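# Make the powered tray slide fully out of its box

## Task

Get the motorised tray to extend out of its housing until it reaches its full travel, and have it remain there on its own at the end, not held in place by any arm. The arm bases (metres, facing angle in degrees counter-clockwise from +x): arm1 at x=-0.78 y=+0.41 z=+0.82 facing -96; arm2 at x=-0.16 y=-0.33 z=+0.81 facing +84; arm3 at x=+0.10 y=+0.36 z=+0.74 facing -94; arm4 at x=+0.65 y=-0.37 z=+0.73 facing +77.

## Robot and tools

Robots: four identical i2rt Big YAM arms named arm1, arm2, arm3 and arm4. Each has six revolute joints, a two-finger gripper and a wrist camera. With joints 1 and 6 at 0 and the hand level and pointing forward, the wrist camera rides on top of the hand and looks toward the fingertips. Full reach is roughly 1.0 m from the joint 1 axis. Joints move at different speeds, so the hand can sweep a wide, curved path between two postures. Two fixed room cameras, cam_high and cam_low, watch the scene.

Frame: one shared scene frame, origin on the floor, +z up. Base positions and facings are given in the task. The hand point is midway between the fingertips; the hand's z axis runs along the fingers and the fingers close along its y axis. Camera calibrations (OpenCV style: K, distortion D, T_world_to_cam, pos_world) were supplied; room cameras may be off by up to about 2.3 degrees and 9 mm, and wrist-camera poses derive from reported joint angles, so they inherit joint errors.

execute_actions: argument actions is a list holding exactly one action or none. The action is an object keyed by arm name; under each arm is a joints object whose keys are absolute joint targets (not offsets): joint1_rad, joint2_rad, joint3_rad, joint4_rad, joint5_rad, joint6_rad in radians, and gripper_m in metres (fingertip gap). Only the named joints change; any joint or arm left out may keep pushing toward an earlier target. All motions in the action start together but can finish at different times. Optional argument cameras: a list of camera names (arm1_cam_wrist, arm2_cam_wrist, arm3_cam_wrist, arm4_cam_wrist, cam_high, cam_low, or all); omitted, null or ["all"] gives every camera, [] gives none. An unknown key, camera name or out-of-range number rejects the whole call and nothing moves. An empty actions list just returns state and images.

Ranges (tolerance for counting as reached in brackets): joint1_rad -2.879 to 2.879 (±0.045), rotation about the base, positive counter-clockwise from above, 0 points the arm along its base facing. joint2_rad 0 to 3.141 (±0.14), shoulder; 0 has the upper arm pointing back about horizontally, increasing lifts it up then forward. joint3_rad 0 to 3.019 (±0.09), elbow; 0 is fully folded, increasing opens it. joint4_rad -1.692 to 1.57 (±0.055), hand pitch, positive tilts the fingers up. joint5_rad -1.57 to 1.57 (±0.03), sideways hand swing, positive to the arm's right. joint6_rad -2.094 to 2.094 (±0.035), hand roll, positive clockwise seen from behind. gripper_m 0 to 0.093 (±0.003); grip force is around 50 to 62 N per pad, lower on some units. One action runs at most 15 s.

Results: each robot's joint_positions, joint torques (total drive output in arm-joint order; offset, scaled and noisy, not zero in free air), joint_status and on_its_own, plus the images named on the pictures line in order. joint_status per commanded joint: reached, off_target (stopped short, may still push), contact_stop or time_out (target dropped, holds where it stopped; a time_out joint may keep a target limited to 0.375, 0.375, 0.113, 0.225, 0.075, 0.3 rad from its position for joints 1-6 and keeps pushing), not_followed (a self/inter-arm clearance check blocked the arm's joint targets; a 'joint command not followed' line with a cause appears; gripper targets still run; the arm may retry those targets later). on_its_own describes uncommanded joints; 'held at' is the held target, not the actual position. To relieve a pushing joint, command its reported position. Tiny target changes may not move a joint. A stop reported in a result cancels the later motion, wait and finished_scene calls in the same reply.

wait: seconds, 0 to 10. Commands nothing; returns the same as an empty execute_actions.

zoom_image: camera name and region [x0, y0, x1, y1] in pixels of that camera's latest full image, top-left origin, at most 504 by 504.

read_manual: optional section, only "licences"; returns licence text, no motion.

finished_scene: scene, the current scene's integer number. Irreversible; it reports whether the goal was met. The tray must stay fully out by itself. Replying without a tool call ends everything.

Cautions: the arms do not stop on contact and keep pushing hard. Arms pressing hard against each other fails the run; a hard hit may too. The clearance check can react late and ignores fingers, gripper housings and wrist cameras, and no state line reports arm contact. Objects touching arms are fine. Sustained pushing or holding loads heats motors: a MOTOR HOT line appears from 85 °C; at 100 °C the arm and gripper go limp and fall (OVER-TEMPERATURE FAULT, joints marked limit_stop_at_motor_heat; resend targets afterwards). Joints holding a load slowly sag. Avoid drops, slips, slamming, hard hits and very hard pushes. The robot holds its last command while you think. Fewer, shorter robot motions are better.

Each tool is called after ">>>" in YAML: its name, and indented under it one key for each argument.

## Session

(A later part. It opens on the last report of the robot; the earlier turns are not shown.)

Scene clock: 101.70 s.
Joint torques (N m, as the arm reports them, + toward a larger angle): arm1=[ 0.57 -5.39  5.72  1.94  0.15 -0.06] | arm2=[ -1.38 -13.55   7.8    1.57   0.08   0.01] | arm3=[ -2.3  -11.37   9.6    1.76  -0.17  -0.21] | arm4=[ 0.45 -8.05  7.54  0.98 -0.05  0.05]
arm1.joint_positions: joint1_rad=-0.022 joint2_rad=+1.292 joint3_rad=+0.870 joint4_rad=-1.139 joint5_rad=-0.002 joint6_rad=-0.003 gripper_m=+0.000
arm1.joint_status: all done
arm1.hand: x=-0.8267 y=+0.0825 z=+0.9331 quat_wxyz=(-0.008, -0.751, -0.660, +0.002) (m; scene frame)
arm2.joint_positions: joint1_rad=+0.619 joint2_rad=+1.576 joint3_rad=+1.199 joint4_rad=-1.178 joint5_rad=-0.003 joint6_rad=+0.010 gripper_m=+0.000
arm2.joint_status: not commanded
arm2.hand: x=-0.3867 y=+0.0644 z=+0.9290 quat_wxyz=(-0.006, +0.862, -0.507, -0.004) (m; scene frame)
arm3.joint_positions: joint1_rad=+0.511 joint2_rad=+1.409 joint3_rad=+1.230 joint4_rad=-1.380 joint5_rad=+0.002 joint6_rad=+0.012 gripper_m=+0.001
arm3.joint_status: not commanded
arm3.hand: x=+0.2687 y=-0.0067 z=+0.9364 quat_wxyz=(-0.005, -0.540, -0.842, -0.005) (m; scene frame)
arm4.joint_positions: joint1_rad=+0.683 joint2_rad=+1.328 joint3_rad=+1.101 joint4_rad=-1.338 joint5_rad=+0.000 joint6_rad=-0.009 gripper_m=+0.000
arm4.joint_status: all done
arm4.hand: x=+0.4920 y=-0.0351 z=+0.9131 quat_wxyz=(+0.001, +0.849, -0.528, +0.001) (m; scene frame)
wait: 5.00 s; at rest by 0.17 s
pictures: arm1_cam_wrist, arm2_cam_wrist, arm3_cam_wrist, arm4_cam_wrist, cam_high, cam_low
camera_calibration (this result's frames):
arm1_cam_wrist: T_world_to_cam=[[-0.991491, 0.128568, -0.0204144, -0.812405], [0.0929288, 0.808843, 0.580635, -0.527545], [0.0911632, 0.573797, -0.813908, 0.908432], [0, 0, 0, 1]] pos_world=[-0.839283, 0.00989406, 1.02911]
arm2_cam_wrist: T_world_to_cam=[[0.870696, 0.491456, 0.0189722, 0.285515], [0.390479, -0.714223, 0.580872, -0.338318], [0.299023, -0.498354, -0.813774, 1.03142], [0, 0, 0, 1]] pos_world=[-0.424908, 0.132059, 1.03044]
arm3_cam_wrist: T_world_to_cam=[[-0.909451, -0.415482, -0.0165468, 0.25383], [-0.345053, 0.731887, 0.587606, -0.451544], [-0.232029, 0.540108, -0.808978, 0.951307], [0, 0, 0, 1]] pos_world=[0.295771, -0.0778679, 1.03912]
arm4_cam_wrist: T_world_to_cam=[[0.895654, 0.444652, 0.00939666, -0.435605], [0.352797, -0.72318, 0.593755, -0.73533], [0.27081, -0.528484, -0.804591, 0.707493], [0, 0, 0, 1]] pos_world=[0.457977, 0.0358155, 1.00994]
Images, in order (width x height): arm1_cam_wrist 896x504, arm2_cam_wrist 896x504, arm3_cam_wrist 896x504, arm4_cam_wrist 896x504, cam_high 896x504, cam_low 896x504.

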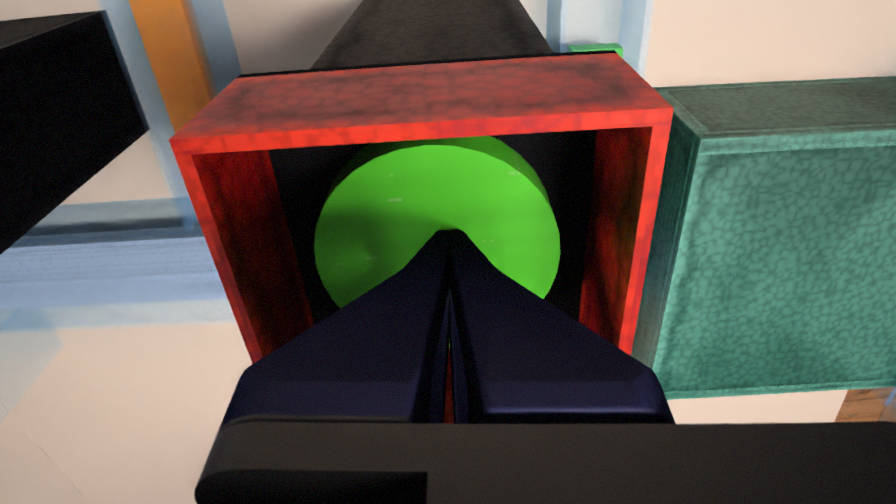

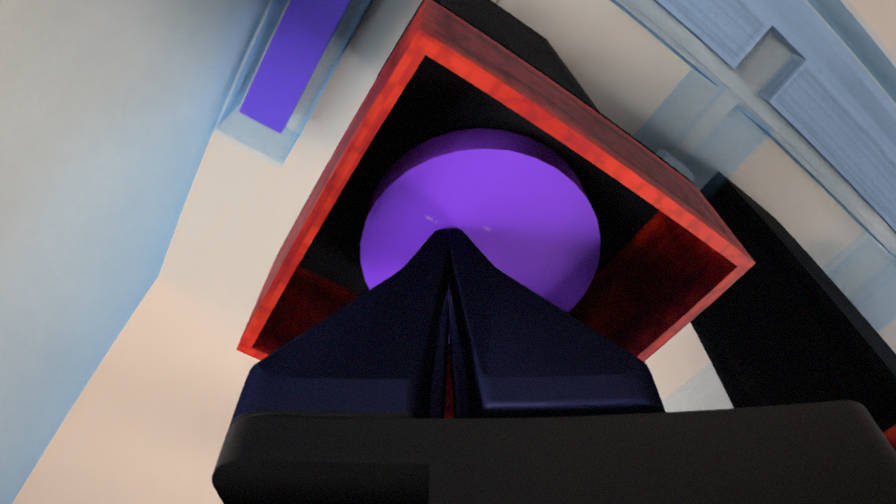

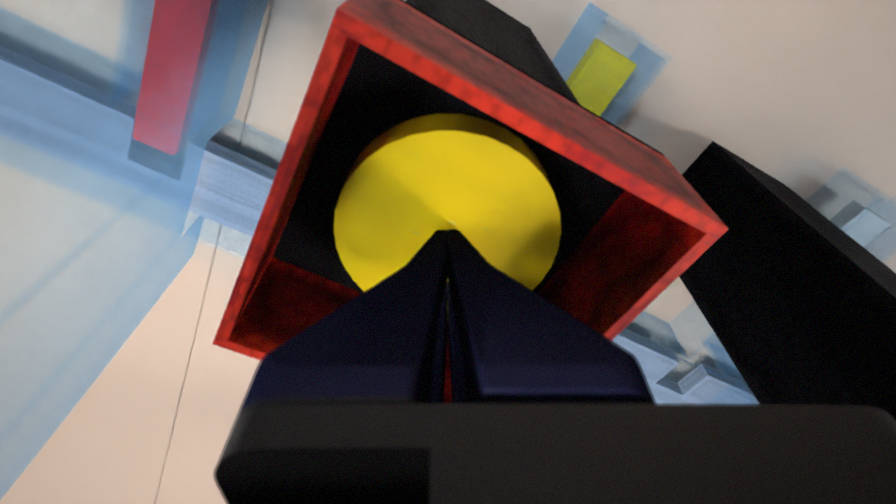

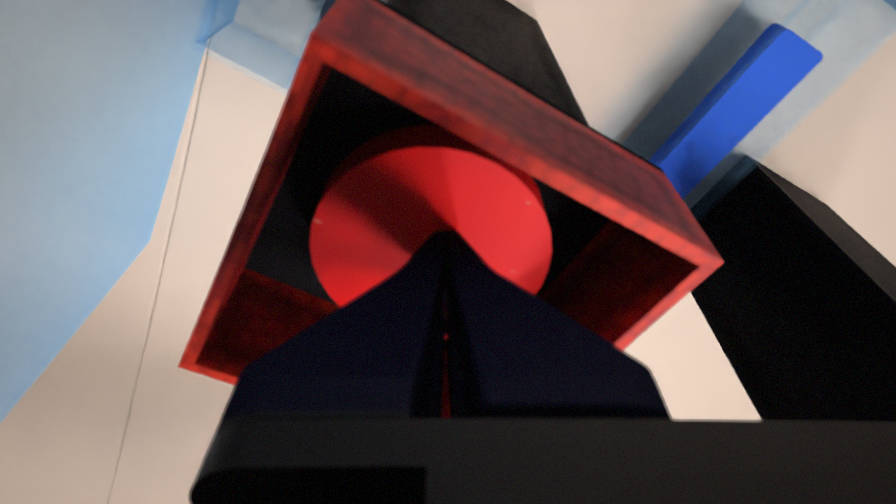

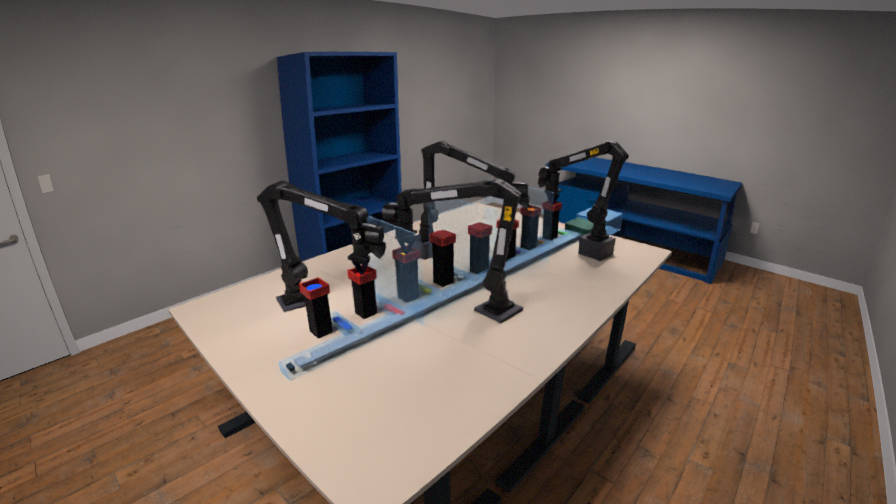

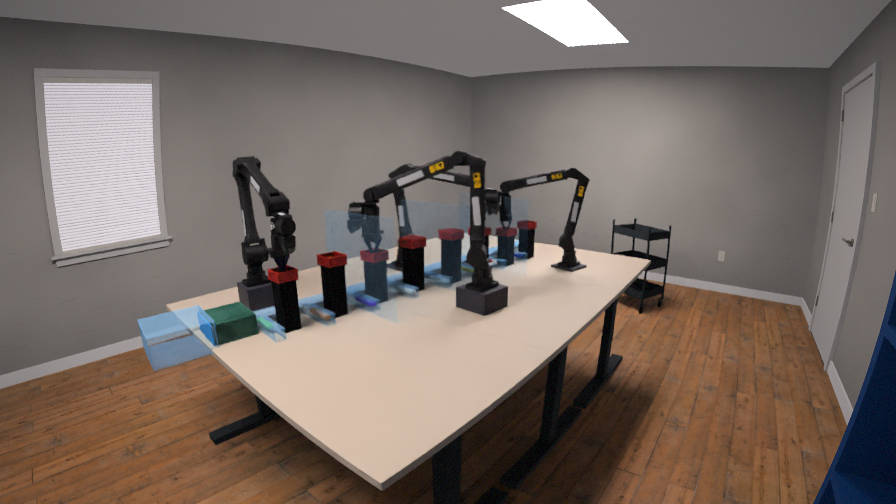

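>>> wait:
  seconds: 5

Scene clock: 106.80 s.
Joint torques (N m, as the arm reports them, + toward a larger angle): arm1=[ 0.59 -5.2   5.72  1.91  0.14 -0.05] | arm2=[ -1.72 -13.45   8.     1.54   0.05  -0.01] | arm3=[ -2.19 -11.18   9.6    1.76  -0.16  -0.23] | arm4=[ 0.45 -8.02  7.54  0.99 -0.05  0.05]
arm1.joint_positions: joint1_rad=-0.022 joint2_rad=+1.292 joint3_rad=+0.870 joint4_rad=-1.139 joint5_rad=-0.002 joint6_rad=-0.003 gripper_m=+0.000
arm1.joint_status: all done
arm1.hand: x=-0.8267 y=+0.0825 z=+0.9331 quat_wxyz=(-0.008, -0.751, -0.660, +0.002) (m; scene frame)
arm2.joint_positions: joint1_rad=+0.619 joint2_rad=+1.576 joint3_rad=+1.199 joint4_rad=-1.178 joint5_rad=-0.003 joint6_rad=+0.010 gripper_m=+0.000
arm2.joint_status: not commanded
arm2.hand: x=-0.3867 y=+0.0644 z=+0.9290 quat_wxyz=(-0.006, +0.862, -0.507, -0.004) (m; scene frame)
arm3.joint_positions: joint1_rad=+0.511 joint2_rad=+1.409 joint3_rad=+1.230 joint4_rad=-1.380 joint5_rad=+0.002 joint6_rad=+0.012 gripper_m=+0.001
arm3.joint_status: not commanded
arm3.hand: x=+0.2687 y=-0.0067 z=+0.9364 quat_wxyz=(-0.005, -0.540, -0.842, -0.005) (m; scene frame)
arm4.joint_positions: joint1_rad=+0.683 joint2_rad=+1.328 joint3_rad=+1.101 joint4_rad=-1.338 joint5_rad=+0.000 joint6_rad=-0.009 gripper_m=+0.000
arm4.joint_status: all done
arm4.hand: x=+0.4920 y=-0.0351 z=+0.9131 quat_wxyz=(+0.001, +0.849, -0.528, +0.001) (m; scene frame)
wait: 5.00 s; at rest by 0.17 s
pictures: arm1_cam_wrist, arm2_cam_wrist, arm3_cam_wrist, arm4_cam_wrist, cam_high, cam_low
camera_calibration (this result's frames):
arm1_cam_wrist: T_world_to_cam=[[-0.991491, 0.128568, -0.0204144, -0.812405], [0.0929288, 0.808843, 0.580635, -0.527545], [0.0911632, 0.573797, -0.813908, 0.908432], [0, 0, 0, 1]] pos_world=[-0.839283, 0.00989406, 1.02911]
arm2_cam_wrist: T_world_to_cam=[[0.870696, 0.491456, 0.0189722, 0.285515], [0.390479, -0.714223, 0.580872, -0.338318], [0.299023, -0.498354, -0.813774, 1.03142], [0, 0, 0, 1]] pos_world=[-0.424908, 0.132059, 1.03044]
arm3_cam_wrist: T_world_to_cam=[[-0.909451, -0.415482, -0.0165468, 0.25383], [-0.345053, 0.731887, 0.587606, -0.451544], [-0.232029, 0.540108, -0.808978, 0.951307], [0, 0, 0, 1]] pos_world=[0.295771, -0.0778679, 1.03912]
arm4_cam_wrist: T_world_to_cam=[[0.895654, 0.444652, 0.00939666, -0.435605], [0.352797, -0.72318, 0.593755, -0.73533], [0.27081, -0.528484, -0.804591, 0.707493], [0, 0, 0, 1]] pos_world=[0.457977, 0.0358155, 1.00994]
Images, in order (width x height): arm1_cam_wrist 896x504, arm2_cam_wrist 896x504, arm3_cam_wrist 896x504, arm4_cam_wrist 896x504, cam_high 896x504, cam_low 896x504.

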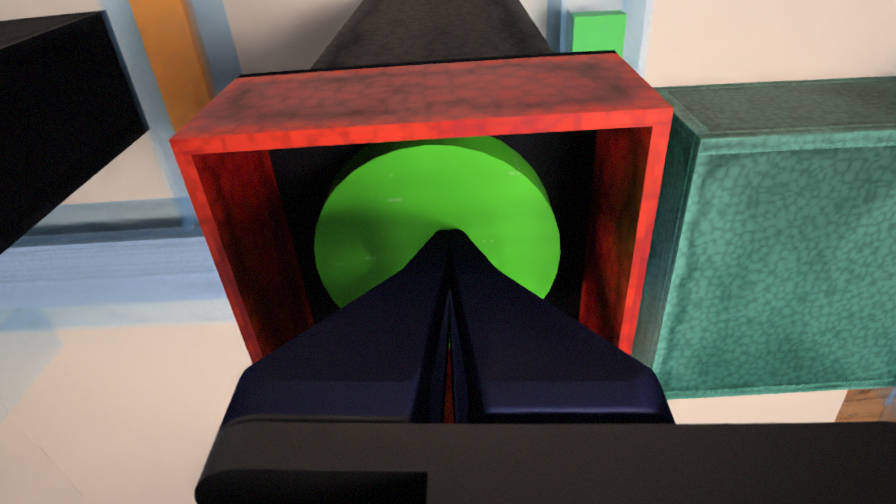

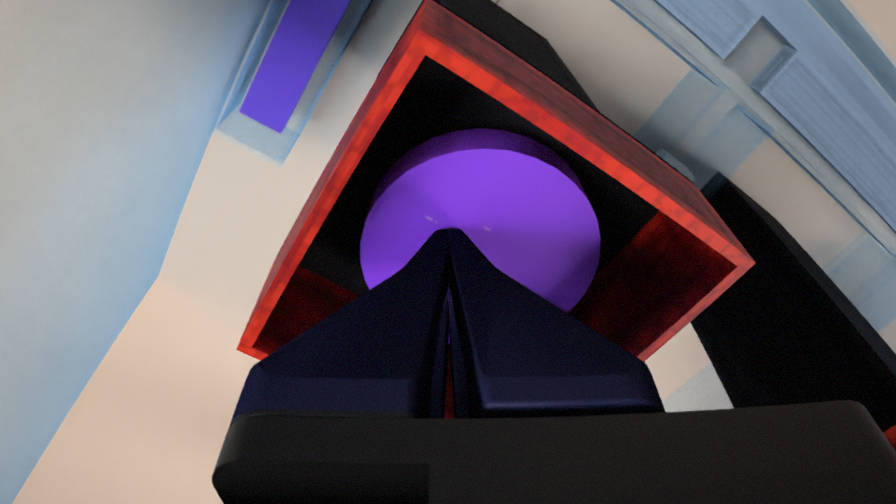

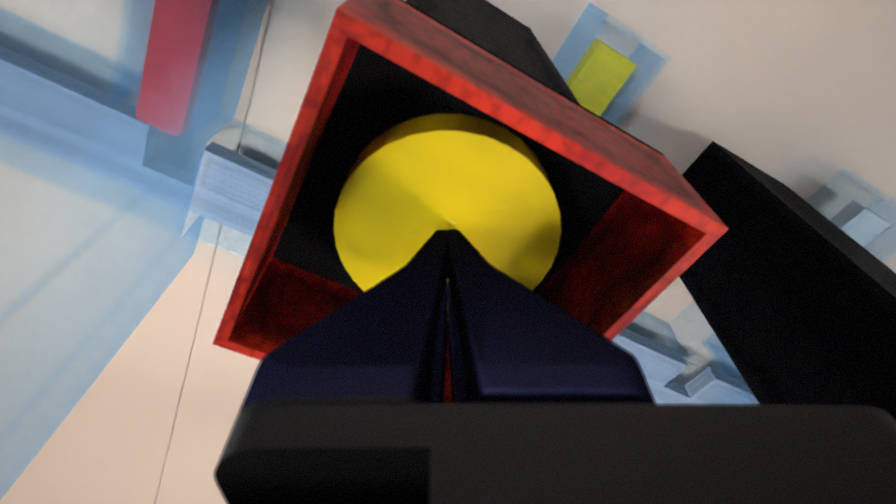

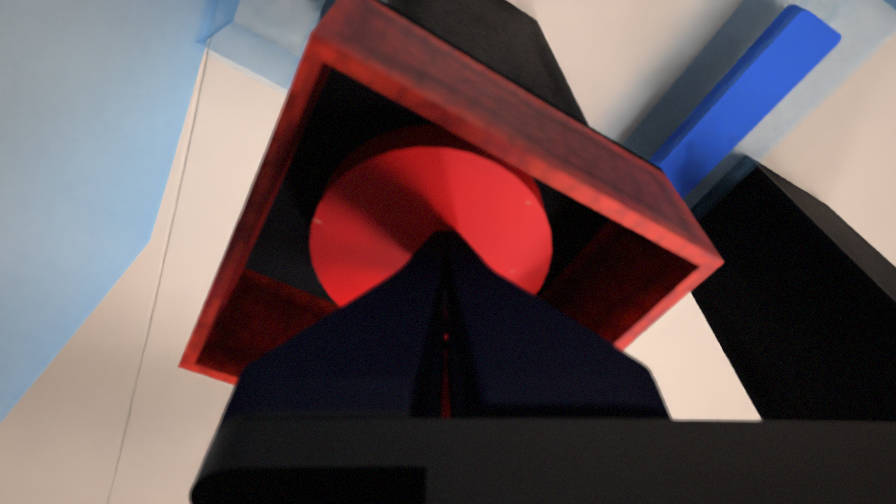

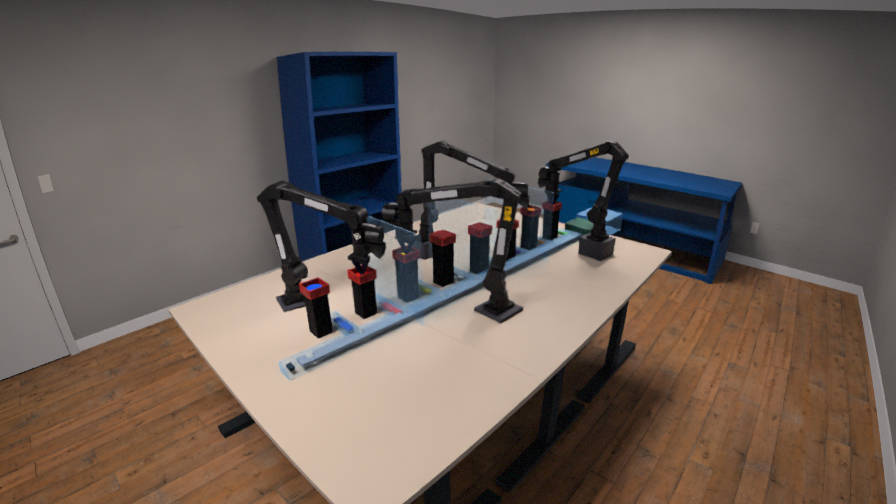

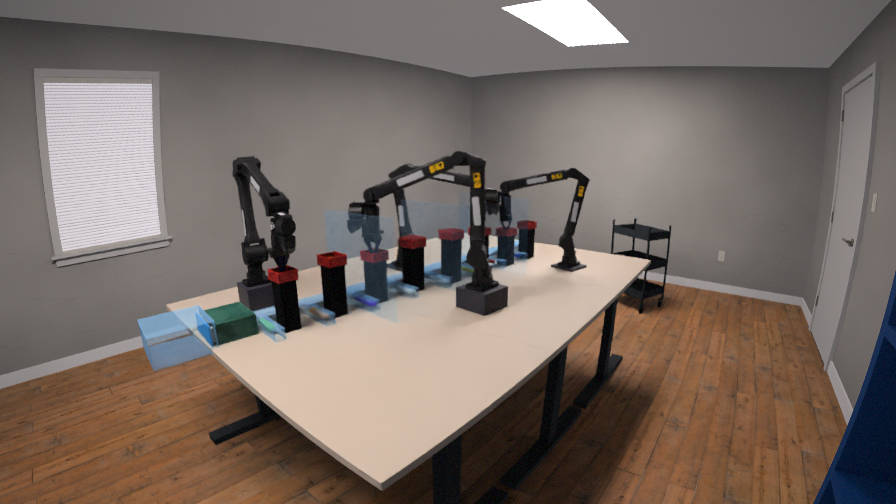

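>>> wait:
  seconds: 3

Scene clock: 110.17 s.
Joint torques (N m, as the arm reports them, + toward a larger angle): arm1=[ 0.63 -5.29  5.76  1.95  0.14 -0.06] | arm2=[ -1.88 -13.38   7.92   1.5    0.05   0.  ] | arm3=[ -2.2  -11.25   9.59   1.77  -0.17  -0.21] | arm4=[ 0.5  -8.02  7.53  0.98 -0.05  0.05]
arm1.joint_positions: joint1_rad=-0.022 joint2_rad=+1.292 joint3_rad=+0.870 joint4_rad=-1.139 joint5_rad=-0.002 joint6_rad=-0.003 gripper_m=+0.000
arm1.joint_status: all done
arm1.hand: x=-0.8267 y=+0.0825 z=+0.9331 quat_wxyz=(-0.008, -0.751, -0.660, +0.002) (m; scene frame)
arm2.joint_positions: joint1_rad=+0.619 joint2_rad=+1.576 joint3_rad=+1.199 joint4_rad=-1.178 joint5_rad=-0.003 joint6_rad=+0.010 gripper_m=+0.000
arm2.joint_status: not commanded
arm2.hand: x=-0.3867 y=+0.0644 z=+0.9290 quat_wxyz=(-0.006, +0.862, -0.507, -0.004) (m; scene frame)
arm3.joint_positions: joint1_rad=+0.511 joint2_rad=+1.409 joint3_rad=+1.230 joint4_rad=-1.380 joint5_rad=+0.002 joint6_rad=+0.012 gripper_m=+0.001
arm3.joint_status: not commanded
arm3.hand: x=+0.2687 y=-0.0067 z=+0.9364 quat_wxyz=(-0.005, -0.540, -0.842, -0.005) (m; scene frame)
arm4.joint_positions: joint1_rad=+0.683 joint2_rad=+1.328 joint3_rad=+1.101 joint4_rad=-1.338 joint5_rad=+0.000 joint6_rad=-0.009 gripper_m=+0.000
arm4.joint_status: all done
arm4.hand: x=+0.4920 y=-0.0351 z=+0.9131 quat_wxyz=(+0.001, +0.849, -0.528, +0.001) (m; scene frame)
wait: 3.00 s; at rest from the start
pictures: arm1_cam_wrist, arm2_cam_wrist, arm3_cam_wrist, arm4_cam_wrist, cam_high, cam_low
camera_calibration (this result's frames):
arm1_cam_wrist: T_world_to_cam=[[-0.991491, 0.128568, -0.0204144, -0.812405], [0.0929288, 0.808843, 0.580635, -0.527545], [0.0911632, 0.573797, -0.813908, 0.908432], [0, 0, 0, 1]] pos_world=[-0.839283, 0.00989406, 1.02911]
arm2_cam_wrist: T_world_to_cam=[[0.870696, 0.491456, 0.0189722, 0.285515], [0.390479, -0.714223, 0.580872, -0.338318], [0.299023, -0.498354, -0.813774, 1.03142], [0, 0, 0, 1]] pos_world=[-0.424908, 0.132059, 1.03044]
arm3_cam_wrist: T_world_to_cam=[[-0.909451, -0.415482, -0.0165468, 0.25383], [-0.345053, 0.731887, 0.587606, -0.451544], [-0.232029, 0.540108, -0.808978, 0.951307], [0, 0, 0, 1]] pos_world=[0.295771, -0.0778679, 1.03912]
arm4_cam_wrist: T_world_to_cam=[[0.895654, 0.444652, 0.00939666, -0.435605], [0.352797, -0.72318, 0.593755, -0.73533], [0.27081, -0.528484, -0.804591, 0.707493], [0, 0, 0, 1]] pos_world=[0.457977, 0.0358155, 1.00994]
Images, in order (width x height): arm1_cam_wrist 896x504, arm2_cam_wrist 896x504, arm3_cam_wrist 896x504, arm4_cam_wrist 896x504, cam_high 896x504, cam_low 896x504.

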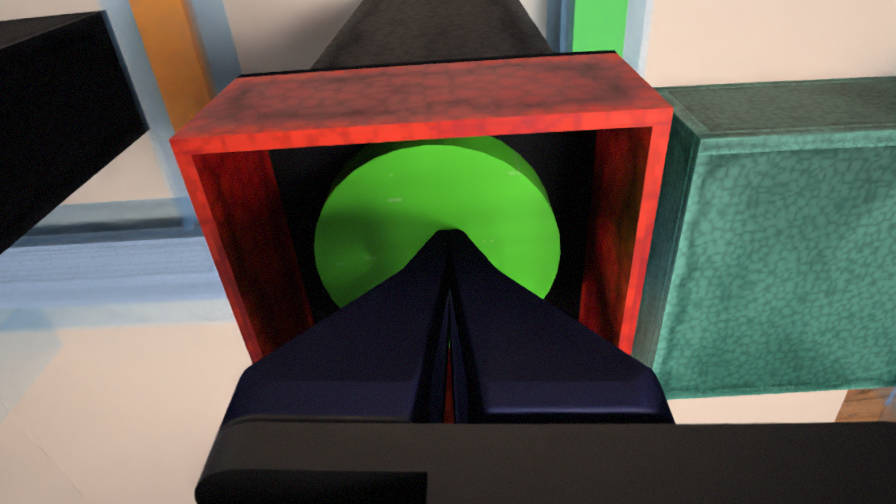

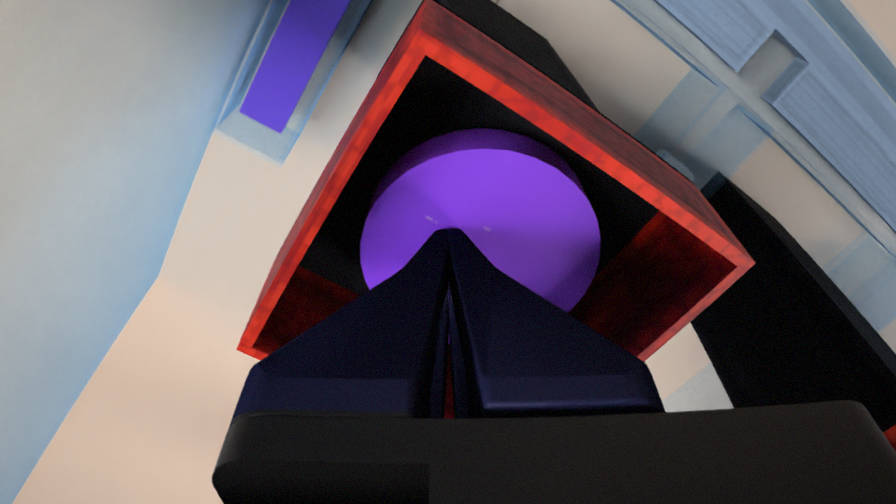

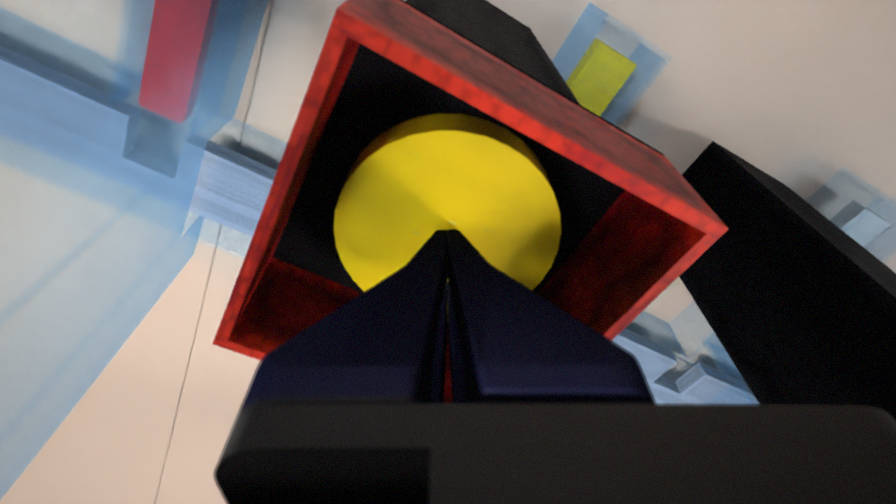

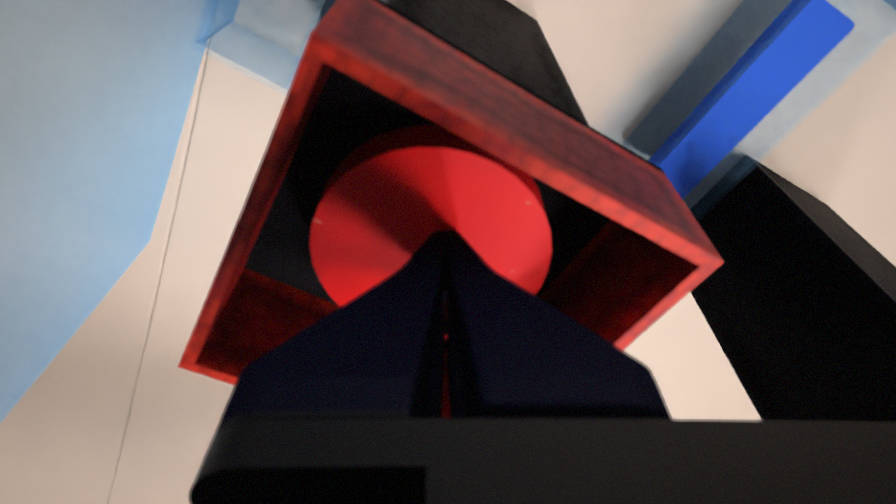

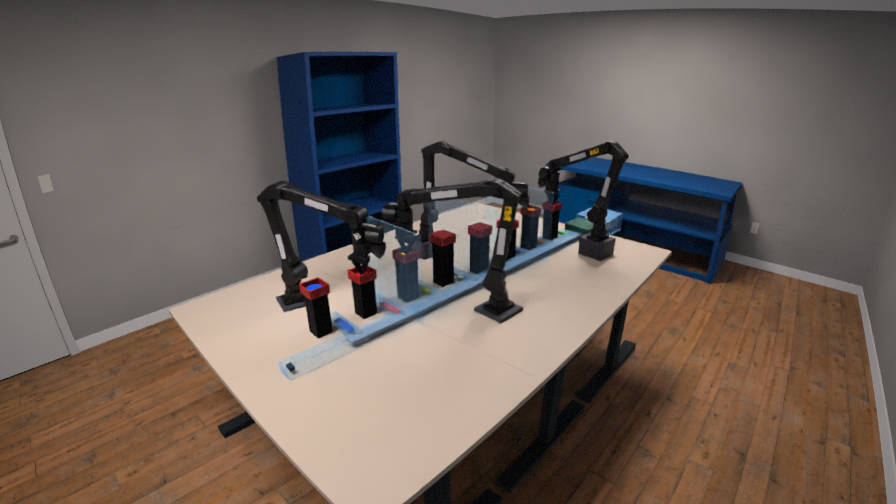

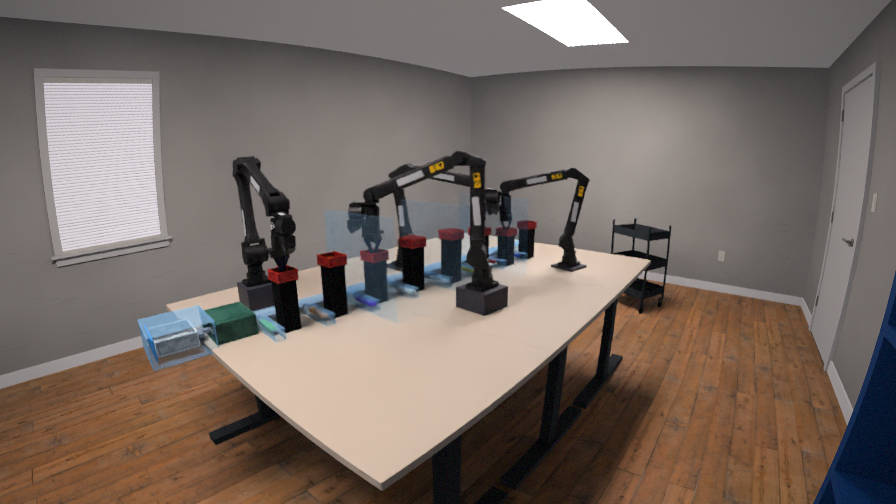

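>>> zoom_image:
  camera: "cam_low"
  region: [120, 280, 320, 390]

Region (120, 280, 320, 390) of cam_low's 896x504 image, scaled by 2.520, with more detail than that image has; it fills the top 277 rows of this view, and the rest is white.

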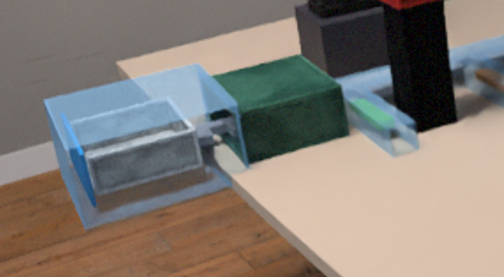

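>>> wait:
  seconds: 2

Scene clock: 113.53 s.
Joint torques (N m, as the arm reports them, + toward a larger angle): arm1=[ 0.66 -5.28  5.73  1.95  0.15 -0.06] | arm2=[ -1.45 -13.69   7.99   1.58   0.12   0.  ] | arm3=[ -2.22 -11.22   9.62   1.74  -0.16  -0.23] | arm4=[ 0.47 -8.05  7.54  0.99 -0.05  0.05]
arm1.joint_positions: joint1_rad=-0.022 joint2_rad=+1.292 joint3_rad=+0.870 joint4_rad=-1.139 joint5_rad=-0.002 joint6_rad=-0.003 gripper_m=+0.000
arm1.joint_status: all done
arm1.hand: x=-0.8267 y=+0.0825 z=+0.9331 quat_wxyz=(-0.008, -0.751, -0.660, +0.002) (m; scene frame)
arm2.joint_positions: joint1_rad=+0.619 joint2_rad=+1.576 joint3_rad=+1.199 joint4_rad=-1.178 joint5_rad=-0.003 joint6_rad=+0.010 gripper_m=+0.000
arm2.joint_status: not commanded
arm2.hand: x=-0.3867 y=+0.0644 z=+0.9290 quat_wxyz=(-0.006, +0.862, -0.507, -0.004) (m; scene frame)
arm3.joint_positions: joint1_rad=+0.511 joint2_rad=+1.409 joint3_rad=+1.230 joint4_rad=-1.380 joint5_rad=+0.002 joint6_rad=+0.012 gripper_m=+0.001
arm3.joint_status: not commanded
arm3.hand: x=+0.2687 y=-0.0067 z=+0.9364 quat_wxyz=(-0.005, -0.540, -0.842, -0.005) (m; scene frame)
arm4.joint_positions: joint1_rad=+0.683 joint2_rad=+1.328 joint3_rad=+1.101 joint4_rad=-1.338 joint5_rad=+0.000 joint6_rad=-0.009 gripper_m=+0.000
arm4.joint_status: all done
arm4.hand: x=+0.4920 y=-0.0351 z=+0.9131 quat_wxyz=(+0.001, +0.849, -0.528, +0.001) (m; scene frame)
wait: 2.00 s; at rest from the start
pictures: arm1_cam_wrist, arm2_cam_wrist, arm3_cam_wrist, arm4_cam_wrist, cam_high, cam_low
camera_calibration (this result's frames):
arm1_cam_wrist: T_world_to_cam=[[-0.991491, 0.128568, -0.0204144, -0.812405], [0.0929288, 0.808843, 0.580635, -0.527545], [0.0911632, 0.573797, -0.813908, 0.908432], [0, 0, 0, 1]] pos_world=[-0.839283, 0.00989406, 1.02911]
arm2_cam_wrist: T_world_to_cam=[[0.870696, 0.491456, 0.0189722, 0.285515], [0.390479, -0.714223, 0.580872, -0.338318], [0.299023, -0.498354, -0.813774, 1.03142], [0, 0, 0, 1]] pos_world=[-0.424908, 0.132059, 1.03044]
arm3_cam_wrist: T_world_to_cam=[[-0.909451, -0.415482, -0.0165468, 0.25383], [-0.345053, 0.731887, 0.587606, -0.451544], [-0.232029, 0.540108, -0.808978, 0.951307], [0, 0, 0, 1]] pos_world=[0.295771, -0.0778679, 1.03912]
arm4_cam_wrist: T_world_to_cam=[[0.895654, 0.444652, 0.00939666, -0.435605], [0.352797, -0.72318, 0.593755, -0.73533], [0.27081, -0.528484, -0.804591, 0.707493], [0, 0, 0, 1]] pos_world=[0.457977, 0.0358155, 1.00994]
Images, in order (width x height): arm1_cam_wrist 896x504, arm2_cam_wrist 896x504, arm3_cam_wrist 896x504, arm4_cam_wrist 896x504, cam_high 896x504, cam_low 896x504.

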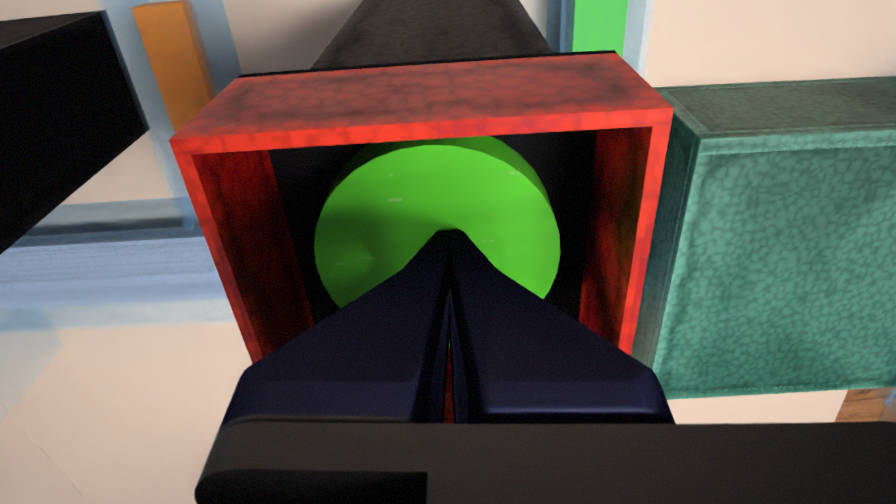

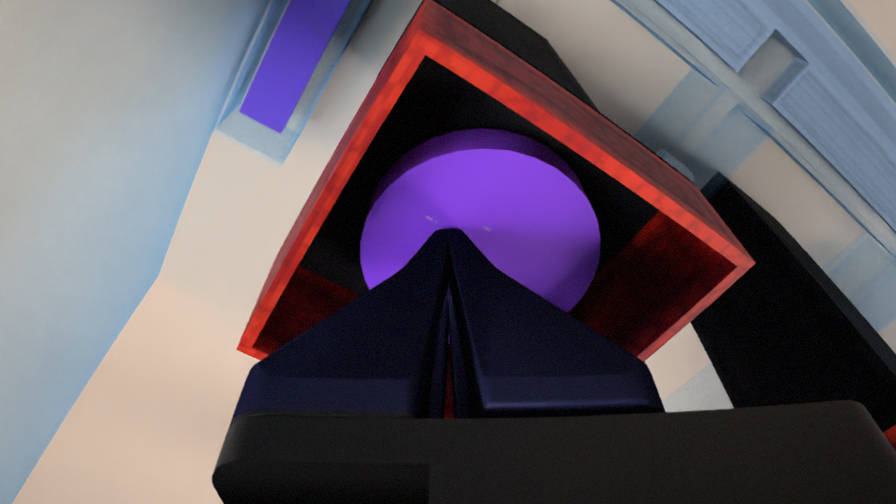

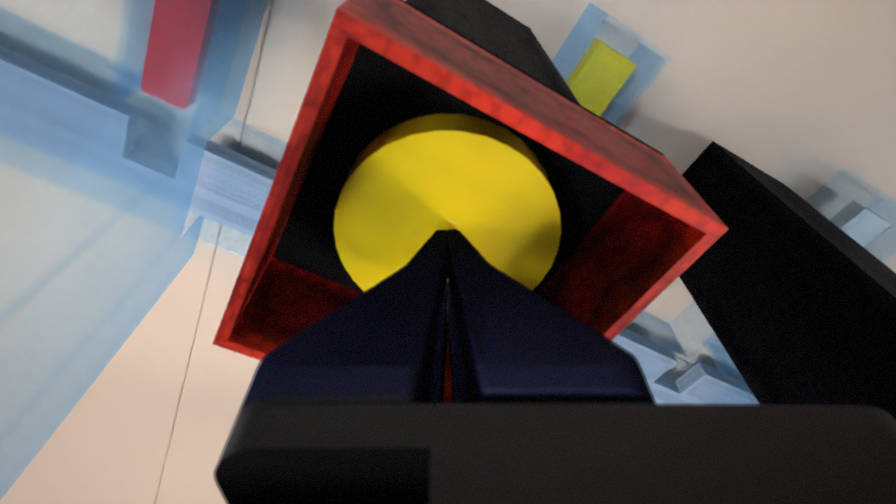

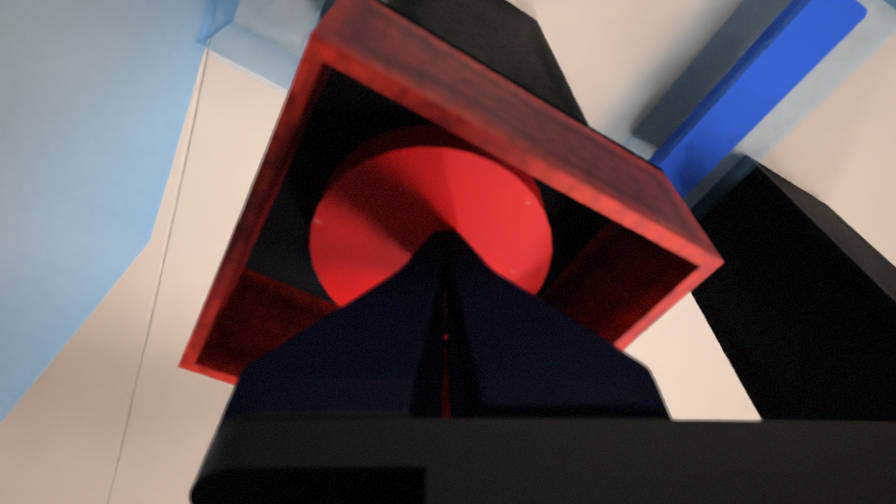

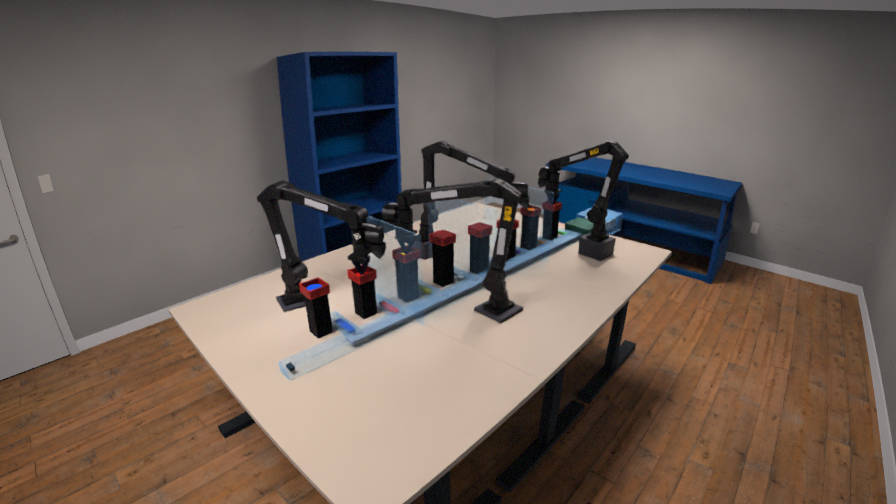

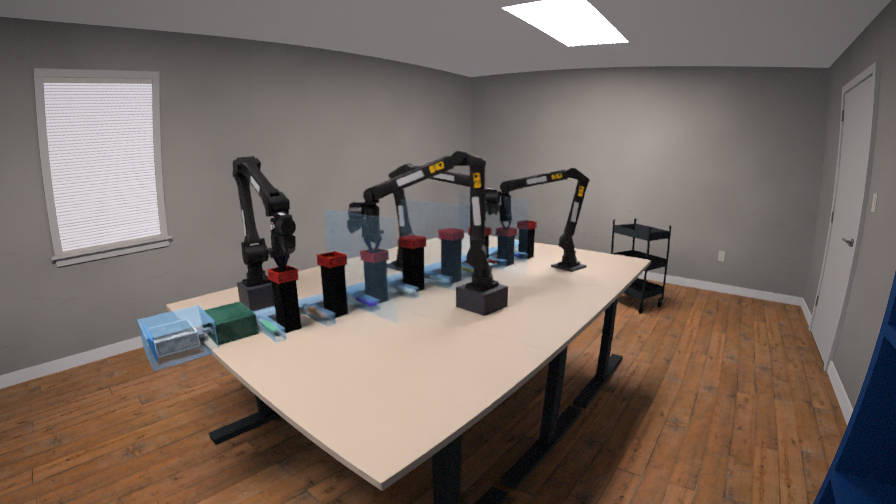

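The tray and bar did not move between t = 110 s and 113.5 s while all six bolts were clear. That means the tray is at its end stop inside the target volume. I'm lifting all four arms off the buttons now.

>>> execute_actions:
  actions:
    - {"arm1": {"joints": {"joint1_rad": -0.021, "joint2_rad": 1.224, "joint3_rad": 1.030, "joint4_rad": -1.376}}, "arm2": {"joints": {"joint1_rad": 0.637, "joint2_rad": 1.506, "joint3_rad": 1.356, "joint4_rad": -1.421}}, "arm3": {"joints": {"joint1_rad": 0.516, "joint2_rad": 1.409, "joint3_rad": 1.385, "joint4_rad": -1.546}}, "arm4": {"joints": {"joint1_rad": 0.681, "joint2_rad": 1.309, "joint3_rad": 1.314, "joint4_rad": -1.576}}}
  cameras: ["cam_high", "cam_low"]

Scene clock: 114.80 s.
Joint torques (N m, as the arm reports them, + toward a larger angle): arm1=[ 0.72 -6.42  9.88  0.4   0.14 -0.05] | arm2=[  0.43 -15.24  12.2   -0.51   0.08  -0.01] | arm3=[ -0.64 -13.43  13.44  -0.05  -0.16  -0.22] | arm4=[  0.47 -10.28  14.08  -0.59  -0.05   0.05]
arm1.joint_positions: joint1_rad=-0.022 joint2_rad=+1.227 joint3_rad=+0.989 joint4_rad=-1.367 joint5_rad=-0.002 joint6_rad=-0.003 gripper_m=+0.000
arm1.joint_status: all done
arm1.hand: x=-0.8255 y=+0.0956 z=+0.9961 quat_wxyz=(+0.007, -0.751, -0.660, -0.015) (m; scene frame)
arm2.joint_positions: joint1_rad=+0.619 joint2_rad=+1.502 joint3_rad=+1.325 joint4_rad=-1.406 joint5_rad=-0.003 joint6_rad=+0.010 gripper_m=+0.000
arm2.joint_status: all done
arm2.hand: x=-0.3804 y=+0.0518 z=+1.0065 quat_wxyz=(+0.001, +0.862, -0.507, +0.008) (m; scene frame)
arm3.joint_positions: joint1_rad=+0.511 joint2_rad=+1.407 joint3_rad=+1.348 joint4_rad=-1.534 joint5_rad=+0.002 joint6_rad=+0.012 gripper_m=+0.001
arm3.joint_status: all done
arm3.hand: x=+0.2668 y=-0.0041 z=+0.9821 quat_wxyz=(+0.009, -0.540, -0.842, -0.014) (m; scene frame)
arm4.joint_positions: joint1_rad=+0.683 joint2_rad=+1.320 joint3_rad=+1.261 joint4_rad=-1.563 joint5_rad=+0.000 joint6_rad=-0.009 gripper_m=+0.000
arm4.joint_status: all done
arm4.hand: x=+0.4954 y=-0.0420 z=+0.9767 quat_wxyz=(+0.017, +0.849, -0.528, +0.025) (m; scene frame)
pictures: cam_high, cam_low
Images, in order (width x height): cam_high 896x504, cam_low 896x504.

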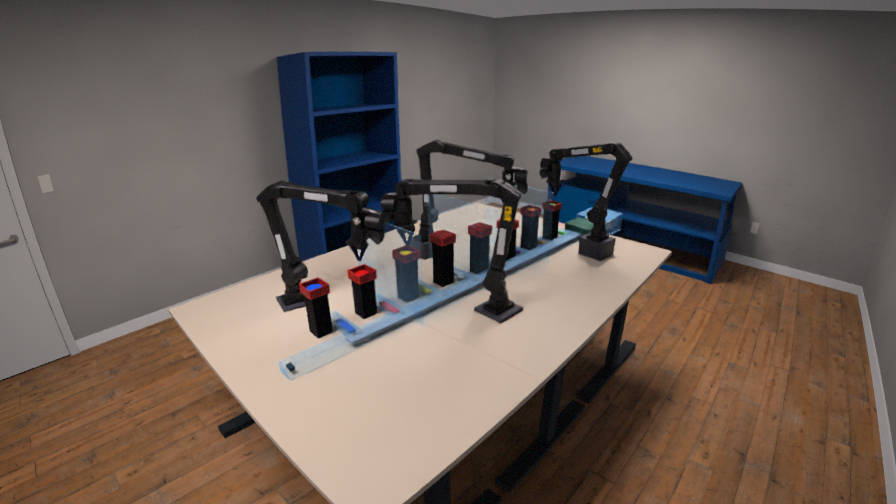

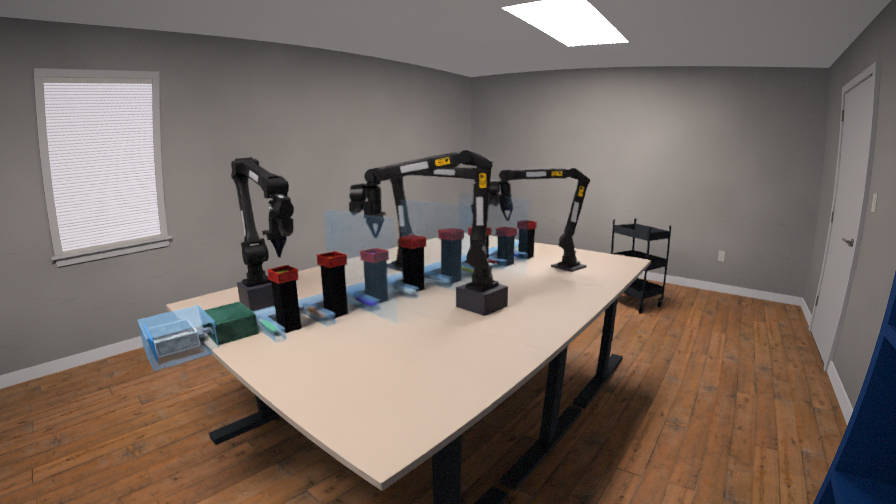

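>>> zoom_image:
  camera: "cam_low"
  region: [120, 280, 320, 390]

Region (120, 280, 320, 390) of cam_low's 896x504 image, scaled by 2.520, with more detail than that image has; it fills the top 277 rows of this view, and the rest is white.

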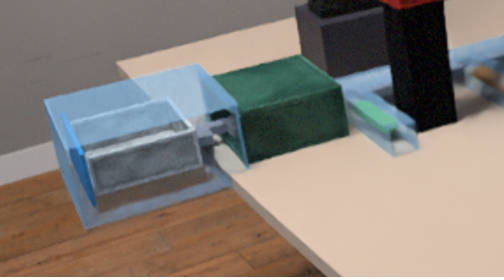

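The tray is still fully out in the target volume with every arm clear of the buttons, so I'm finishing the scene.

>>> finished_scene:
  scene: 2

The scene is finished: the task was done.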